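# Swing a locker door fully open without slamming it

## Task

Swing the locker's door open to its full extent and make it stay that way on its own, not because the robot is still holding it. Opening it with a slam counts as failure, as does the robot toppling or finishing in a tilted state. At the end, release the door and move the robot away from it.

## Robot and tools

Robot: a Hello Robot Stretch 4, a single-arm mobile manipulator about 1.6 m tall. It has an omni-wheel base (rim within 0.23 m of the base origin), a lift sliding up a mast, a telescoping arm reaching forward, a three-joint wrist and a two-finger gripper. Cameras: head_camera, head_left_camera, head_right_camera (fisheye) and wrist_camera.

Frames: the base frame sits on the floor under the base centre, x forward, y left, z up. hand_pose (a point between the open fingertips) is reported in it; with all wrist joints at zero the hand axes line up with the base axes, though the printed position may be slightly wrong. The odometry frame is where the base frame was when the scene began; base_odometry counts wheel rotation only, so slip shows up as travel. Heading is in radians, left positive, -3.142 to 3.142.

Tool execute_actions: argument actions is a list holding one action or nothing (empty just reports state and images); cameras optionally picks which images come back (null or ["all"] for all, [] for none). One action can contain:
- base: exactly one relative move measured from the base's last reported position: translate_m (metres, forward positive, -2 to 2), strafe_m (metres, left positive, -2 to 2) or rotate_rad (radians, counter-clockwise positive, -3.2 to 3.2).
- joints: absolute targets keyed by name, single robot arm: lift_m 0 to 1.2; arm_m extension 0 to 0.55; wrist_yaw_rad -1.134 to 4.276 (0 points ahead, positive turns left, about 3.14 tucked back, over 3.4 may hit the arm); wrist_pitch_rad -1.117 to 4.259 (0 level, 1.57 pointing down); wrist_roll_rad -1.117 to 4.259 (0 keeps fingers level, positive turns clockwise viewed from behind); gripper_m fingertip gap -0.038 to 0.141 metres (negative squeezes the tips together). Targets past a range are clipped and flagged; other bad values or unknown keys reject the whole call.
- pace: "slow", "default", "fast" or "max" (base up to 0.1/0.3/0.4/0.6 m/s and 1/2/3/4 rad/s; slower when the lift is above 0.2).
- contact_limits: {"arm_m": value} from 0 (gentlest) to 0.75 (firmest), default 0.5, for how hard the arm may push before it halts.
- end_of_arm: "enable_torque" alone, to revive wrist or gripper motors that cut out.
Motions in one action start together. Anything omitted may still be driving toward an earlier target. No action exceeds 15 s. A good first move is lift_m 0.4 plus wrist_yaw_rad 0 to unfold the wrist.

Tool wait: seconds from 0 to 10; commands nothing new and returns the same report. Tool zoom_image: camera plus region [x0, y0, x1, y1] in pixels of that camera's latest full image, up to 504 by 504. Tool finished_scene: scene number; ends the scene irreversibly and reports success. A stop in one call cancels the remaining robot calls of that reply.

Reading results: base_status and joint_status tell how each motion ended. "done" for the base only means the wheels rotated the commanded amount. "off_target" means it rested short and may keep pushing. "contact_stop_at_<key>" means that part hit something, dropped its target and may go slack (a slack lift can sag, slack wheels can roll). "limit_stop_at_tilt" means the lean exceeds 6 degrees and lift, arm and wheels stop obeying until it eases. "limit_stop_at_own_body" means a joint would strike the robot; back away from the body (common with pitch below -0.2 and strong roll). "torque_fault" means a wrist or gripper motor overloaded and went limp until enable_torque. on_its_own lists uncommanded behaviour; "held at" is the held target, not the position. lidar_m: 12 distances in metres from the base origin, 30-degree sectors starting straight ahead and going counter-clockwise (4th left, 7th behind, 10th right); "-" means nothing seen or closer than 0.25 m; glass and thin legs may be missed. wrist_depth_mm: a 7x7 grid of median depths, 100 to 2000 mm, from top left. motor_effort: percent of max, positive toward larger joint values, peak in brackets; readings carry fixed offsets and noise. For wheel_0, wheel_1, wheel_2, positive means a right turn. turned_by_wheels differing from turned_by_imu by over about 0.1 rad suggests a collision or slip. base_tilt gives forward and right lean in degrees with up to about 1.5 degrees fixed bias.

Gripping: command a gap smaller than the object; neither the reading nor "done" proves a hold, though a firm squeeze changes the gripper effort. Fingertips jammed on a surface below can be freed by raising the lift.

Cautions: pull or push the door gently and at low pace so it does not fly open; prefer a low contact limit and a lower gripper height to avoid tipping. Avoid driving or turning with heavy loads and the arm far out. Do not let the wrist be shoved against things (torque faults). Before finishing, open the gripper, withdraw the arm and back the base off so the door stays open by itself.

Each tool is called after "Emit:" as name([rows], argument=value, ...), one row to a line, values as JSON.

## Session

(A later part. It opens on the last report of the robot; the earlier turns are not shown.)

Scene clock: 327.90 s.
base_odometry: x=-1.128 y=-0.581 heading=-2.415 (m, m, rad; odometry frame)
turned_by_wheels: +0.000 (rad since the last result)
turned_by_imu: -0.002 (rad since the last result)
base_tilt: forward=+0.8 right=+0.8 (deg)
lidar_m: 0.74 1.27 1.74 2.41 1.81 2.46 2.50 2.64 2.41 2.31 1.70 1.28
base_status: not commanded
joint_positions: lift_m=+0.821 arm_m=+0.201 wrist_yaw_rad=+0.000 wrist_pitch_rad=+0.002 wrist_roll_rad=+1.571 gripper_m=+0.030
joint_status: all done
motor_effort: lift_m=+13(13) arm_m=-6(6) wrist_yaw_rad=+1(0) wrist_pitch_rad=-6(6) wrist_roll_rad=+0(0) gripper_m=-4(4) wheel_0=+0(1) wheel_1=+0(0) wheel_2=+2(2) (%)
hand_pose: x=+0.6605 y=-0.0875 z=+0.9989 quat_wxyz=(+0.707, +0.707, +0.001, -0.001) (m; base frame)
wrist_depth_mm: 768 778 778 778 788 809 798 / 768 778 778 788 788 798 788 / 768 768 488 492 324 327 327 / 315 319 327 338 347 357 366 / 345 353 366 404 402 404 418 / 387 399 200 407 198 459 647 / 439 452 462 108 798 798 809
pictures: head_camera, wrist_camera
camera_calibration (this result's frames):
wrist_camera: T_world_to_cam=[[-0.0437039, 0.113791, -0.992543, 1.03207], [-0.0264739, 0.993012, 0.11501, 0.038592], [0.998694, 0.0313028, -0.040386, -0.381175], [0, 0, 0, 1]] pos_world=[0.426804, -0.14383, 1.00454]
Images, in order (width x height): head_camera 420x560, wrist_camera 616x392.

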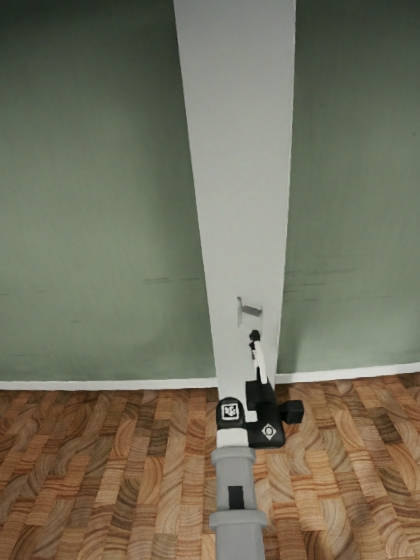

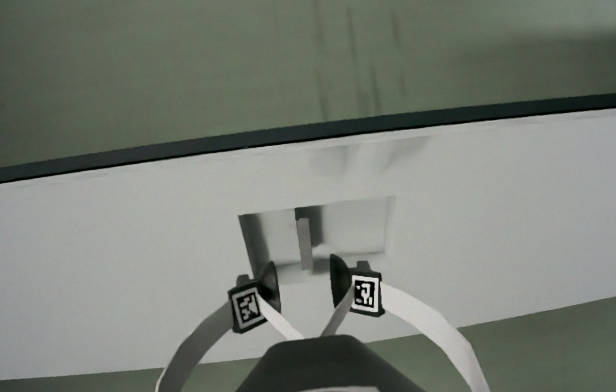

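Emit:
execute_actions([
  {"base": {"strafe_m": -0.376}, "joints": {"wrist_yaw_rad": 0.8, "gripper_m": 0.0, "lift_m": 0.65, "arm_m": 0.24}, "pace": "fast"},
], cameras=["head_camera", "wrist_camera"])

Scene clock: 379.93 s.
base_odometry: x=-1.378 y=-0.300 heading=-2.415 (m, m, rad; odometry frame)
turned_by_wheels: +0.000 (rad since the last result)
turned_by_imu: -0.003 (rad since the last result)
base_tilt: forward=+0.8 right=+0.9 (deg)
lidar_m: 0.75 0.75 1.74 2.80 2.22 2.60 2.53 2.66 1.99 1.91 1.68 1.24
base_status: done
joint_positions: lift_m=+0.650 arm_m=+0.239 wrist_yaw_rad=+0.800 wrist_pitch_rad=+0.002 wrist_roll_rad=+1.571 gripper_m=+0.000
joint_status: all done
motor_effort: lift_m=+13(12) arm_m=+6(5) wrist_yaw_rad=+1(6) wrist_pitch_rad=-6(7) wrist_roll_rad=-1(1) gripper_m=-5(8) wheel_0=-2(10) wheel_1=+0(9) wheel_2=+1(1) (%)
hand_pose: x=+0.6735 y=+0.1460 z=+0.8280 quat_wxyz=(+0.652, +0.651, +0.276, +0.275) (m; base frame)
wrist_depth_mm: 569 549 508 484 466 455 436 / 445 421 410 410 413 732 750 / 715 741 750 750 759 732 723 / 715 691 676 661 647 627 634 / 347 347 349 309 1205 1255 1098 / 1205 1255 1229 195 186 1464 1118 / 1499 1576 1537 108 1863 1464 1182
pictures: head_camera, wrist_camera
camera_calibration (this result's frames):
wrist_camera: T_world_to_cam=[[-0.111931, 0.0480725, -0.992552, 0.891933], [-0.730857, 0.672772, 0.115004, 0.347937], [0.67329, 0.738286, -0.0401701, -0.292683], [0, 0, 0, 1]] pos_world=[0.551188, -0.0608761, 0.833519]
Images, in order (width x height): head_camera 420x560, wrist_camera 616x392.

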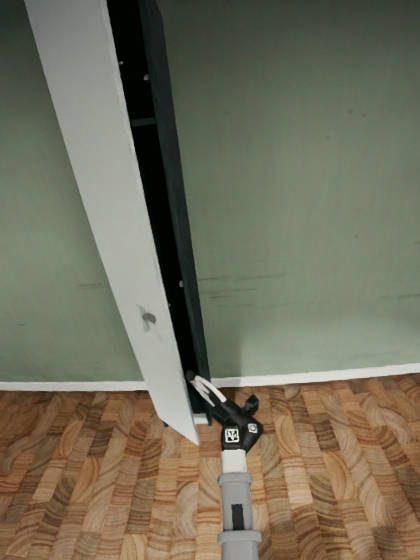

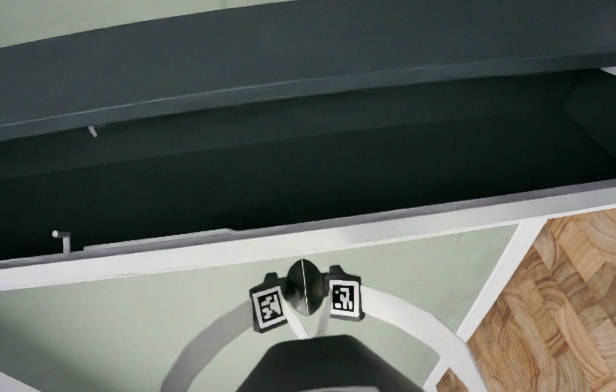

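Emit:
execute_actions([
  {"joints": {"arm_m": 0.375}, "contact_limits": {"arm_m": 0.2}, "pace": "fast"},
], cameras=["head_camera", "wrist_camera"])

Scene clock: 392.57 s.
base_odometry: x=-1.378 y=-0.300 heading=-2.415 (m, m, rad; odometry frame)
turned_by_wheels: +0.000 (rad since the last result)
turned_by_imu: -0.002 (rad since the last result)
base_tilt: forward=+0.9 right=+0.8 (deg)
lidar_m: 0.73 0.77 1.74 2.77 2.24 2.62 2.52 2.62 2.00 1.89 1.68 1.24
base_status: not commanded
joint_positions: lift_m=+0.650 arm_m=+0.374 wrist_yaw_rad=+0.800 wrist_pitch_rad=+0.002 wrist_roll_rad=+1.571 gripper_m=+0.000
joint_status: all done
motor_effort: lift_m=+13(13) arm_m=+6(7) wrist_yaw_rad=+1(1) wrist_pitch_rad=-6(5) wrist_roll_rad=+2(0) gripper_m=-6(5) wheel_0=-2(2) wheel_1=+0(0) wheel_2=+1(1) (%)
contact_limits: arm_m 0.2
hand_pose: x=+0.8085 y=+0.1460 z=+0.8280 quat_wxyz=(+0.652, +0.651, +0.276, +0.275) (m; base frame)
wrist_depth_mm: 469 484 484 477 462 452 433 / 439 418 399 382 373 362 357 / 349 338 325 315 315 317 319 / 306 307 647 640 647 627 621 / 603 597 585 574 564 549 539 / 530 525 508 195 186 407 357 / 449 309 254 108 257 224 224
pictures: head_camera, wrist_camera
camera_calibration (this result's frames):
wrist_camera: T_world_to_cam=[[-0.111942, 0.0480587, -0.992552, 0.907047], [-0.730882, 0.672744, 0.115005, 0.446606], [0.673261, 0.738312, -0.0401833, -0.38354], [0, 0, 0, 1]] pos_world=[0.686176, -0.0608705, 0.833518]
Images, in order (width x height): head_camera 420x560, wrist_camera 616x392.

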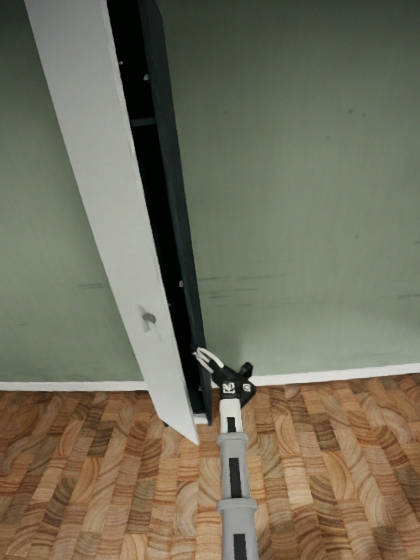

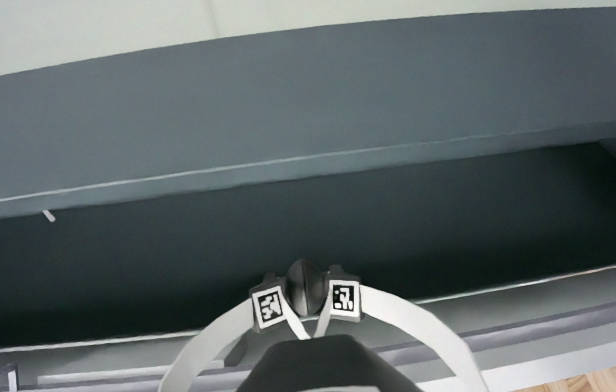

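Emit:
execute_actions([
  {"base": {"strafe_m": 0.205}, "joints": {"arm_m": 0.275}, "pace": "slow"},
], cameras=["head_camera", "wrist_camera"])

Scene clock: 408.50 s.
base_odometry: x=-1.242 y=-0.453 heading=-2.415 (m, m, rad; odometry frame)
turned_by_wheels: +0.000 (rad since the last result)
turned_by_imu: -0.002 (rad since the last result)
base_tilt: forward=+0.8 right=+0.8 (deg)
lidar_m: 0.62 1.26 1.78 2.57 2.00 2.60 2.51 2.63 2.21 2.13 1.67 1.25
base_status: done
joint_positions: lift_m=+0.650 arm_m=+0.276 wrist_yaw_rad=+0.800 wrist_pitch_rad=+0.002 wrist_roll_rad=+1.571 gripper_m=+0.000
joint_status: all done
motor_effort: lift_m=+13(13) arm_m=-6(8) wrist_yaw_rad=+1(20) wrist_pitch_rad=-4(5) wrist_roll_rad=-2(0) gripper_m=-6(6) wheel_0=+0(8) wheel_1=+3(11) wheel_2=+1(2) (%)
hand_pose: x=+0.7108 y=+0.1460 z=+0.8280 quat_wxyz=(+0.652, +0.651, +0.276, +0.275) (m; base frame)
wrist_depth_mm: 539 559 574 591 597 603 603 / 580 580 554 539 525 512 504 / 488 469 455 442 436 433 424 / 418 404 384 366 349 334 320 / 290 281 286 289 278 266 258 / 232 228 224 195 186 207 206 / 206 201 198 108 197 186 -
pictures: head_camera, wrist_camera
camera_calibration (this result's frames):
wrist_camera: T_world_to_cam=[[-0.111938, 0.0480712, -0.992552, 0.896101], [-0.730793, 0.672842, 0.115005, 0.375105], [0.673359, 0.738223, -0.0401867, -0.317755], [0, 0, 0, 1]] pos_world=[0.588395, -0.0608893, 0.833518]
Images, in order (width x height): head_camera 420x560, wrist_camera 616x392.

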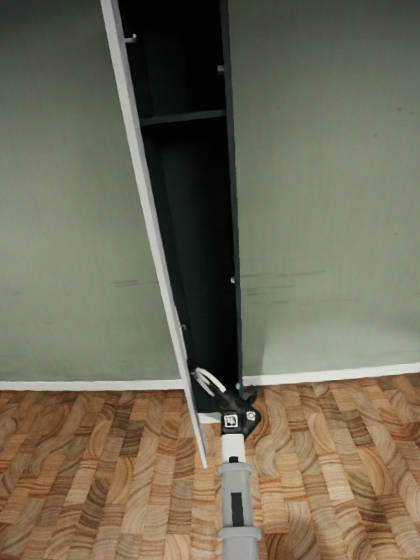

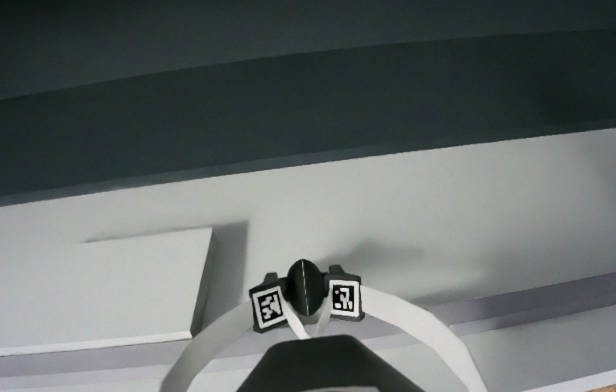

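Emit:
execute_actions([
  {"base": {"strafe_m": 0.07}, "pace": "slow"},
], cameras=["head_camera", "wrist_camera"])

Scene clock: 422.73 s.
base_odometry: x=-1.195 y=-0.505 heading=-2.414 (m, m, rad; odometry frame)
turned_by_wheels: +0.000 (rad since the last result)
turned_by_imu: -0.002 (rad since the last result)
base_tilt: forward=+0.8 right=+0.7 (deg)
lidar_m: 0.64 0.63 1.72 2.52 1.92 2.59 2.51 2.66 2.29 2.19 1.72 1.23
base_status: done
joint_positions: lift_m=+0.650 arm_m=+0.276 wrist_yaw_rad=+0.800 wrist_pitch_rad=+0.002 wrist_roll_rad=+1.571 gripper_m=+0.000
joint_status: not commanded
motor_effort: lift_m=+13(13) arm_m=-6(6) wrist_yaw_rad=+1(10) wrist_pitch_rad=-5(5) wrist_roll_rad=+0(2) gripper_m=-6(5) wheel_0=-2(8) wheel_1=+1(7) wheel_2=+0(1) (%)
hand_pose: x=+0.7107 y=+0.1460 z=+0.8280 quat_wxyz=(+0.652, +0.651, +0.276, +0.275) (m; base frame)
wrist_depth_mm: 539 539 525 504 484 469 452 / 462 436 418 399 389 389 389 / 375 370 359 351 345 338 332 / 327 320 312 307 301 296 293 / 265 260 271 273 268 264 259 / 235 233 231 195 186 236 233 / 214 213 208 108 211 208 -
pictures: head_camera, wrist_camera
camera_calibration (this result's frames):
wrist_camera: T_world_to_cam=[[-0.111938, 0.0480706, -0.992552, 0.896093], [-0.730796, 0.672839, 0.115004, 0.375058], [0.673356, 0.738226, -0.0401867, -0.317708], [0, 0, 0, 1]] pos_world=[0.588329, -0.0608886, 0.833518]
Images, in order (width x height): head_camera 420x560, wrist_camera 616x392.

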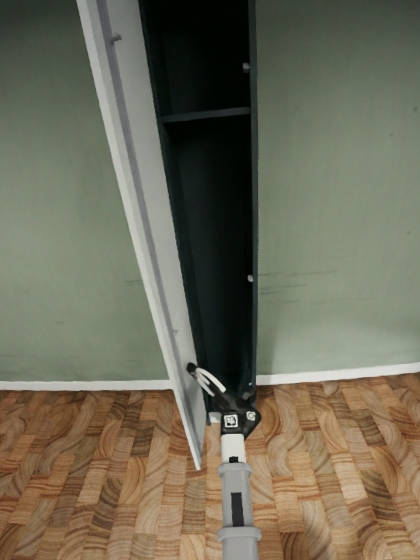

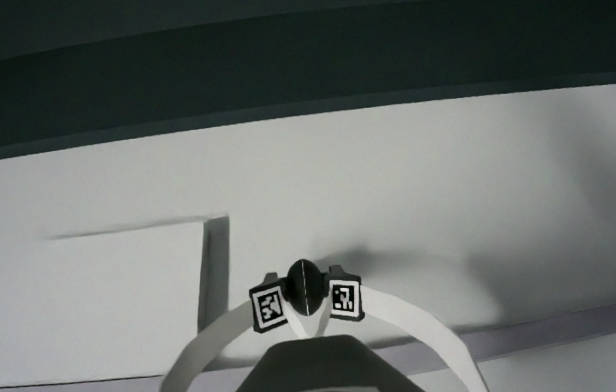

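Emit:
execute_actions([
  {"base": {"strafe_m": 0.07}, "pace": "slow"},
], cameras=["head_camera", "wrist_camera"])

Scene clock: 434.70 s.
base_odometry: x=-1.149 y=-0.557 heading=-2.414 (m, m, rad; odometry frame)
turned_by_wheels: +0.000 (rad since the last result)
turned_by_imu: -0.002 (rad since the last result)
base_tilt: forward=+0.9 right=+0.8 (deg)
lidar_m: 0.68 0.67 1.74 2.44 1.86 2.54 2.51 2.64 2.35 2.26 1.72 1.24
base_status: done
joint_positions: lift_m=+0.650 arm_m=+0.276 wrist_yaw_rad=+0.800 wrist_pitch_rad=+0.002 wrist_roll_rad=+1.571 gripper_m=+0.000
joint_status: not commanded
motor_effort: lift_m=+13(13) arm_m=-6(6) wrist_yaw_rad=+1(13) wrist_pitch_rad=-5(6) wrist_roll_rad=+0(2) gripper_m=-6(5) wheel_0=-1(8) wheel_1=+1(4) wheel_2=+1(2) (%)
hand_pose: x=+0.7106 y=+0.1460 z=+0.8280 quat_wxyz=(+0.652, +0.651, +0.276, +0.275) (m; base frame)
wrist_depth_mm: 392 370 345 336 334 336 332 / 322 320 319 317 317 319 317 / 304 304 303 303 303 303 303 / 291 291 291 291 290 290 291 / 262 263 277 279 278 278 278 / 251 251 250 195 186 267 262 / 244 246 245 108 253 257 257
pictures: head_camera, wrist_camera
camera_calibration (this result's frames):
wrist_camera: T_world_to_cam=[[-0.111941, 0.0480641, -0.992552, 0.896088], [-0.730835, 0.672796, 0.115005, 0.37503], [0.673312, 0.738265, -0.0401868, -0.317647], [0, 0, 0, 1]] pos_world=[0.58827, -0.0608804, 0.833518]
Images, in order (width x height): head_camera 420x560, wrist_camera 616x392.

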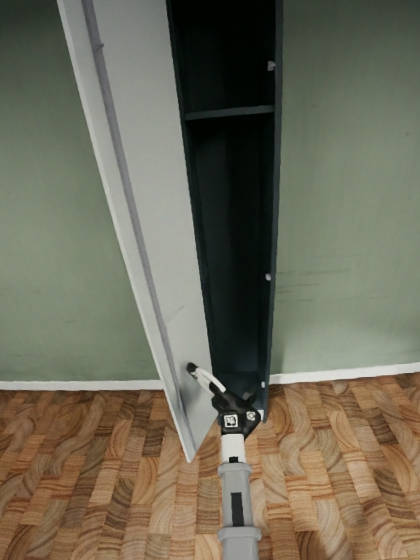

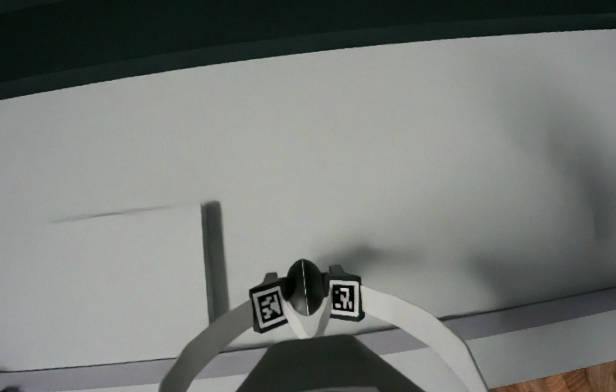

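Emit:
execute_actions([
  {"base": {"strafe_m": 0.05}, "joints": {"arm_m": 0.30}, "contact_limits": {"arm_m": 0.15}, "pace": "slow"},
], cameras=["head_camera", "wrist_camera"])

Scene clock: 456.33 s.
base_odometry: x=-1.116 y=-0.595 heading=-2.414 (m, m, rad; odometry frame)
turned_by_wheels: +0.000 (rad since the last result)
turned_by_imu: -0.002 (rad since the last result)
base_tilt: forward=+0.8 right=+0.6 (deg)
lidar_m: 0.72 0.71 1.75 2.38 1.85 2.38 2.52 2.66 2.42 2.32 1.72 0.96
base_status: done
joint_positions: lift_m=+0.650 arm_m=+0.299 wrist_yaw_rad=+0.800 wrist_pitch_rad=+0.002 wrist_roll_rad=+1.571 gripper_m=+0.000
joint_status: all done
motor_effort: lift_m=+13(13) arm_m=+6(8) wrist_yaw_rad=+1(6) wrist_pitch_rad=-5(5) wrist_roll_rad=-2(1) gripper_m=-6(5) wheel_0=-2(5) wheel_1=+1(6) wheel_2=+1(1) (%)
contact_limits: arm_m 0.15
hand_pose: x=+0.7335 y=+0.1460 z=+0.8280 quat_wxyz=(+0.652, +0.651, +0.276, +0.275) (m; base frame)
wrist_depth_mm: 274 271 272 273 276 278 278 / 267 270 271 273 274 278 278 / 268 270 271 272 274 276 277 / 268 267 271 272 273 276 277 / 249 250 270 271 273 274 277 / 248 250 252 195 186 274 276 / 249 255 258 108 271 274 1138
pictures: head_camera, wrist_camera
camera_calibration (this result's frames):
wrist_camera: T_world_to_cam=[[-0.111941, 0.0480641, -0.992552, 0.898647], [-0.730835, 0.672796, 0.115005, 0.391742], [0.673313, 0.738265, -0.0401868, -0.333044], [0, 0, 0, 1]] pos_world=[0.611137, -0.0608804, 0.833518]
Images, in order (width x height): head_camera 420x560, wrist_camera 616x392.

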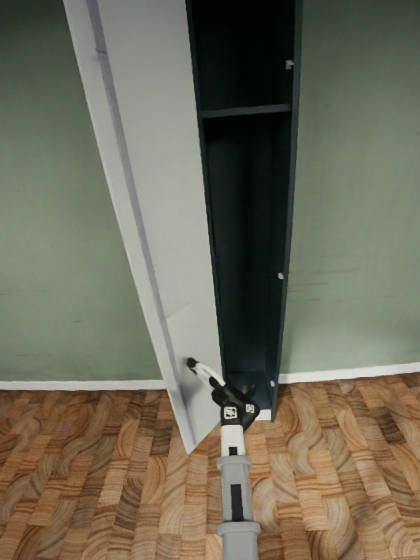

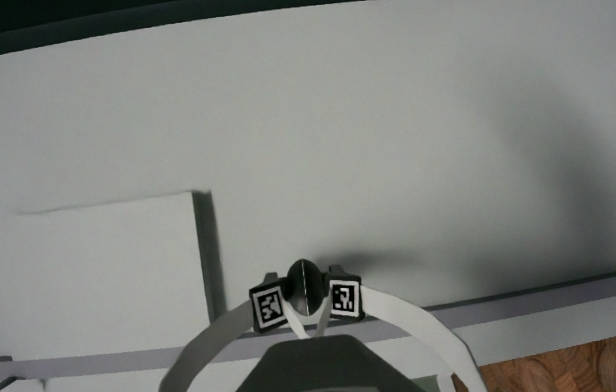

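Emit:
execute_actions([
  {"base": {"strafe_m": 0.045}, "joints": {"arm_m": 0.36}, "contact_limits": {"arm_m": 0.15}, "pace": "slow"},
], cameras=["head_camera", "wrist_camera"])

Scene clock: 469.47 s.
base_odometry: x=-1.086 y=-0.628 heading=-2.414 (m, m, rad; odometry frame)
turned_by_wheels: +0.000 (rad since the last result)
turned_by_imu: -0.002 (rad since the last result)
base_tilt: forward=+0.9 right=+0.9 (deg)
lidar_m: 0.83 0.85 1.75 2.34 1.77 2.36 2.53 2.64 2.45 2.35 1.72 0.95
base_status: done
joint_positions: lift_m=+0.650 arm_m=+0.359 wrist_yaw_rad=+0.800 wrist_pitch_rad=+0.002 wrist_roll_rad=+1.571 gripper_m=+0.000
joint_status: all done
motor_effort: lift_m=+13(13) arm_m=+6(10) wrist_yaw_rad=-1(4) wrist_pitch_rad=-5(6) wrist_roll_rad=+1(0) gripper_m=-4(6) wheel_0=-2(5) wheel_1=+1(7) wheel_2=+2(2) (%)
contact_limits: arm_m 0.15
hand_pose: x=+0.7934 y=+0.1461 z=+0.8280 quat_wxyz=(+0.652, +0.651, +0.276, +0.275) (m; base frame)
wrist_depth_mm: 206 211 216 222 227 231 235 / 221 228 234 239 245 251 255 / 242 248 255 262 268 276 282 / 260 265 276 287 296 306 314 / 274 279 301 310 329 334 342 / 322 315 310 195 186 1336 1118 / 1229 1308 1281 108 1576 1430 1229
pictures: head_camera, wrist_camera
camera_calibration (this result's frames):
wrist_camera: T_world_to_cam=[[-0.111861, 0.0481256, -0.992558, 0.905326], [-0.731079, 0.672531, 0.115001, 0.435723], [0.67306, 0.738503, -0.040046, -0.373424], [0, 0, 0, 1]] pos_world=[0.671155, -0.0608318, 0.833526]
Images, in order (width x height): head_camera 420x560, wrist_camera 616x392.

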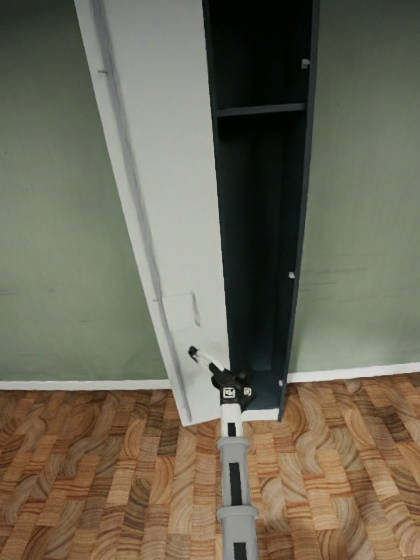

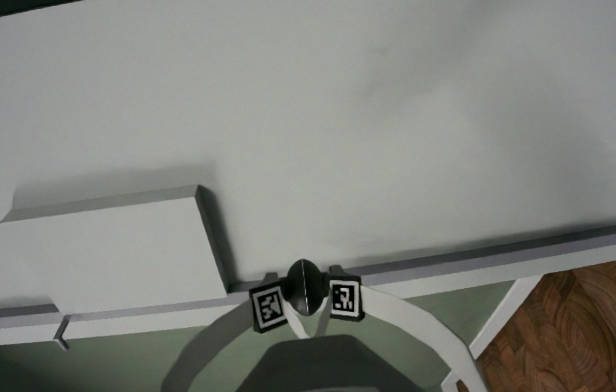

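Emit:
execute_actions(actions=[], cameras=["head_camera", "wrist_camera"])

Scene clock: 476.40 s.
base_odometry: x=-1.086 y=-0.628 heading=-2.414 (m, m, rad; odometry frame)
turned_by_wheels: +0.000 (rad since the last result)
turned_by_imu: -0.001 (rad since the last result)
base_tilt: forward=+0.9 right=+0.8 (deg)
lidar_m: 0.84 0.86 1.76 2.32 1.80 2.33 2.50 2.66 2.44 2.36 1.70 0.94
base_status: done
joint_positions: lift_m=+0.650 arm_m=+0.359 wrist_yaw_rad=+0.800 wrist_pitch_rad=+0.002 wrist_roll_rad=+1.571 gripper_m=+0.000
joint_status: all done
motor_effort: lift_m=+13(13) arm_m=+6(10) wrist_yaw_rad=+0(4) wrist_pitch_rad=-5(6) wrist_roll_rad=+1(0) gripper_m=-5(6) wheel_0=-2(5) wheel_1=+1(7) wheel_2=+1(2) (%)
contact_limits: arm_m 0.15
hand_pose: x=+0.7934 y=+0.1461 z=+0.8280 quat_wxyz=(+0.652, +0.651, +0.276, +0.275) (m; base frame)
wrist_depth_mm: 208 212 219 225 229 235 239 / 225 231 238 244 251 256 260 / 249 255 263 271 279 286 294 / 268 273 287 303 312 324 334 / 291 297 320 334 347 355 392 / 342 370 345 195 186 1336 1118 / 1255 1308 1308 108 1576 1464 1205
pictures: head_camera, wrist_camera
camera_calibration (this result's frames):
wrist_camera: T_world_to_cam=[[-0.111861, 0.0481258, -0.992558, 0.905326], [-0.731079, 0.672531, 0.115001, 0.435723], [0.67306, 0.738503, -0.0400459, -0.373424], [0, 0, 0, 1]] pos_world=[0.671155, -0.0608319, 0.833526]
Images, in order (width x height): head_camera 420x560, wrist_camera 616x392.

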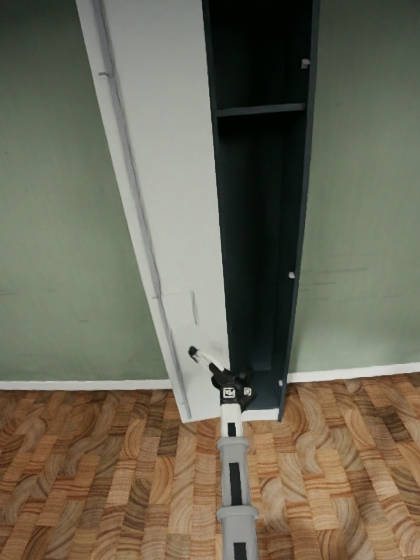

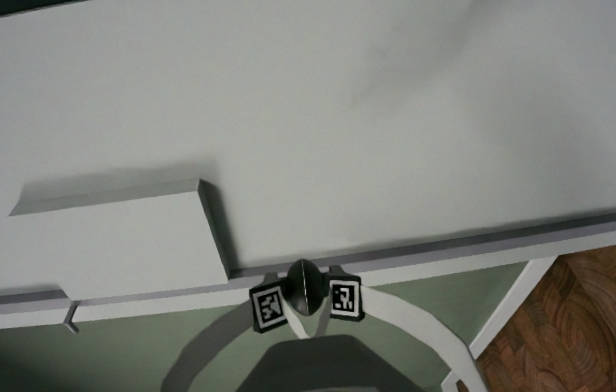

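Emit:
execute_actions([
  {"base": {"strafe_m": 0.05}, "joints": {"arm_m": 0.46}, "contact_limits": {"arm_m": 0.1}, "pace": "slow"},
], cameras=["head_camera", "wrist_camera"])

Scene clock: 505.57 s.
base_odometry: x=-1.052 y=-0.665 heading=-2.415 (m, m, rad; odometry frame)
turned_by_wheels: +0.000 (rad since the last result)
turned_by_imu: -0.002 (rad since the last result)
base_tilt: forward=+0.8 right=+0.9 (deg)
lidar_m: 0.85 0.94 1.76 2.32 1.75 2.32 2.50 2.65 2.50 2.41 1.68 0.94
base_status: done
joint_positions: lift_m=+0.650 arm_m=+0.452 wrist_yaw_rad=+0.807 wrist_pitch_rad=+0.002 wrist_roll_rad=+1.571 gripper_m=+0.000
joint_status: arm_m contact_stop (moved +0.093 of +0.101)
on_its_own: arm_m is slack since a contact_stop (your +0.460 is given up); wrist_yaw_rad is at rest, and its effort (-20) is outside its rest range (-13 to +13)
motor_effort: lift_m=+13(13) arm_m=+0(14) wrist_yaw_rad=-20(24) wrist_pitch_rad=-5(5) wrist_roll_rad=+0(1) gripper_m=-4(5) wheel_0=+1(5) wheel_1=+3(11) wheel_2=-7(7) (%)
contact_limits: arm_m 0.1
hand_pose: x=+0.8854 y=+0.1479 z=+0.8280 quat_wxyz=(+0.651, +0.650, +0.278, +0.277) (m; base frame)
wrist_depth_mm: 125 128 133 136 139 143 - / 137 141 146 150 154 158 161 / 153 158 163 169 174 179 186 / 173 179 185 191 199 206 213 / 180 182 212 218 232 244 253 / 206 213 226 204 188 294 1078 / 243 289 290 108 1366 1430 1182
pictures: head_camera, wrist_camera
camera_calibration (this result's frames):
wrist_camera: T_world_to_cam=[[-0.112101, 0.0474386, -0.992564, 0.915878], [-0.735783, 0.667382, 0.114997, 0.506606], [0.667875, 0.743203, -0.0399099, -0.432866], [0, 0, 0, 1]] pos_world=[0.764524, -0.0598405, 0.833533]
Images, in order (width x height): head_camera 420x560, wrist_camera 616x392.

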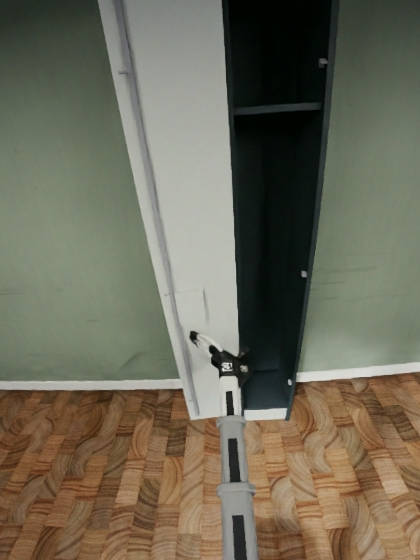

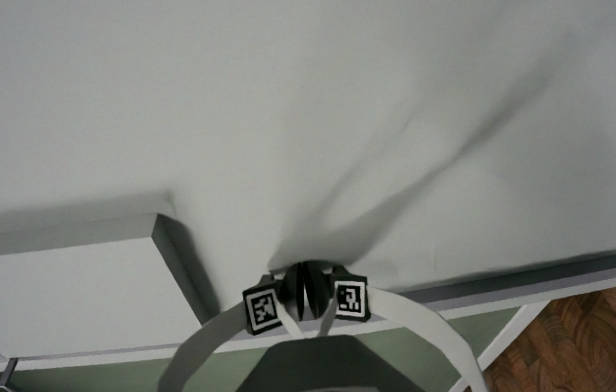

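Emit:
execute_actions([
  {"base": {"translate_m": -0.3}, "joints": {"arm_m": 0.1}, "pace": "fast"},
], cameras=["head_camera", "wrist_camera"])

Scene clock: 515.20 s.
base_odometry: x=-0.828 y=-0.466 heading=-2.415 (m, m, rad; odometry frame)
turned_by_wheels: +0.000 (rad since the last result)
turned_by_imu: -0.002 (rad since the last result)
base_tilt: forward=+0.8 right=+1.0 (deg)
lidar_m: 1.16 1.55 2.21 1.91 1.60 2.28 2.20 2.32 2.50 2.38 2.13 1.27
base_status: done
joint_positions: lift_m=+0.650 arm_m=+0.101 wrist_yaw_rad=+0.800 wrist_pitch_rad=+0.002 wrist_roll_rad=+1.571 gripper_m=+0.000
joint_status: all done
motor_effort: lift_m=+13(13) arm_m=-6(7) wrist_yaw_rad=+0(19) wrist_pitch_rad=-6(6) wrist_roll_rad=+1(1) gripper_m=-4(6) wheel_0=+0(6) wheel_1=-1(5) wheel_2=+0(11) (%)
hand_pose: x=+0.5356 y=+0.1460 z=+0.8279 quat_wxyz=(+0.652, +0.651, +0.276, +0.275) (m; base frame)
wrist_depth_mm: 683 707 723 750 1098 1118 960 / 1078 1118 1160 1182 1229 1229 1008 / 1229 1281 1308 1366 1397 1397 1042 / 1397 1464 1464 1576 1661 1576 1060 / 1661 1708 1808 1863 - 1576 1078 / 1983 - - 195 186 1618 1118 / - - - 108 - 1464 1205
pictures: head_camera, wrist_camera
camera_calibration (this result's frames):
wrist_camera: T_world_to_cam=[[-0.112051, 0.0479419, -0.992545, 0.876525], [-0.730924, 0.672698, 0.115009, 0.247175], [0.673197, 0.738362, -0.0403346, -0.199682], [0, 0, 0, 1]] pos_world=[0.413307, -0.0608586, 0.83351]
Images, in order (width x height): head_camera 420x560, wrist_camera 616x392.

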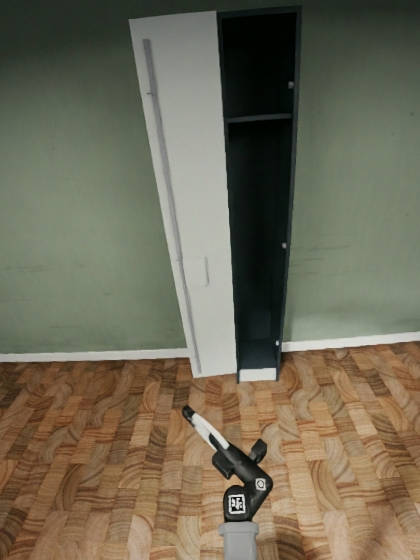

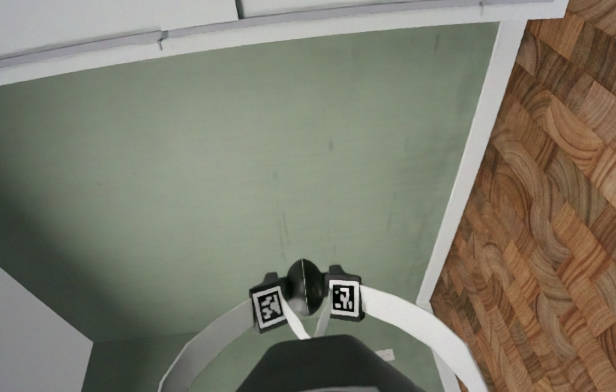

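Emit:
execute_actions(actions=[], cameras=["head_camera"])

Scene clock: 518.07 s.
base_odometry: x=-0.828 y=-0.466 heading=-2.415 (m, m, rad; odometry frame)
turned_by_wheels: +0.000 (rad since the last result)
turned_by_imu: -0.001 (rad since the last result)
base_tilt: forward=+0.8 right=+0.7 (deg)
lidar_m: 1.17 1.58 2.22 1.93 1.63 2.23 2.21 2.31 2.51 2.40 2.13 1.25
base_status: done
joint_positions: lift_m=+0.650 arm_m=+0.101 wrist_yaw_rad=+0.800 wrist_pitch_rad=+0.002 wrist_roll_rad=+1.571 gripper_m=+0.000
joint_status: all done
motor_effort: lift_m=+13(13) arm_m=-6(7) wrist_yaw_rad=+0(19) wrist_pitch_rad=-6(6) wrist_roll_rad=+0(1) gripper_m=-5(6) wheel_0=+0(6) wheel_1=-1(5) wheel_2=+0(11) (%)
hand_pose: x=+0.5356 y=+0.1460 z=+0.8279 quat_wxyz=(+0.652, +0.651, +0.276, +0.275) (m; base frame)
wrist_depth_mm: 691 699 723 750 1118 1118 991 / 1078 1118 1160 1205 1229 1255 1008 / 1229 1255 1308 1366 1430 1397 1042 / 1397 1464 1499 1537 1661 1537 1060 / 1661 1708 1808 1808 - 1618 1098 / 1921 - - 195 186 1618 1118 / - - - 108 - 1464 1205
pictures: head_camera
Images, in order (width x height): head_camera 420x560.

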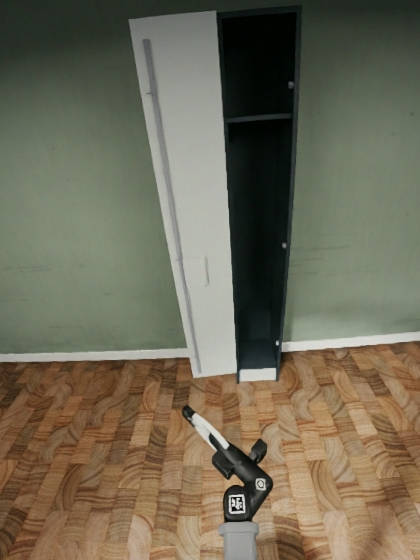

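The door is at its stop and stays open, and the robot has moved clear.

Emit:
finished_scene(scene=1)

The scene is finished: the task was done.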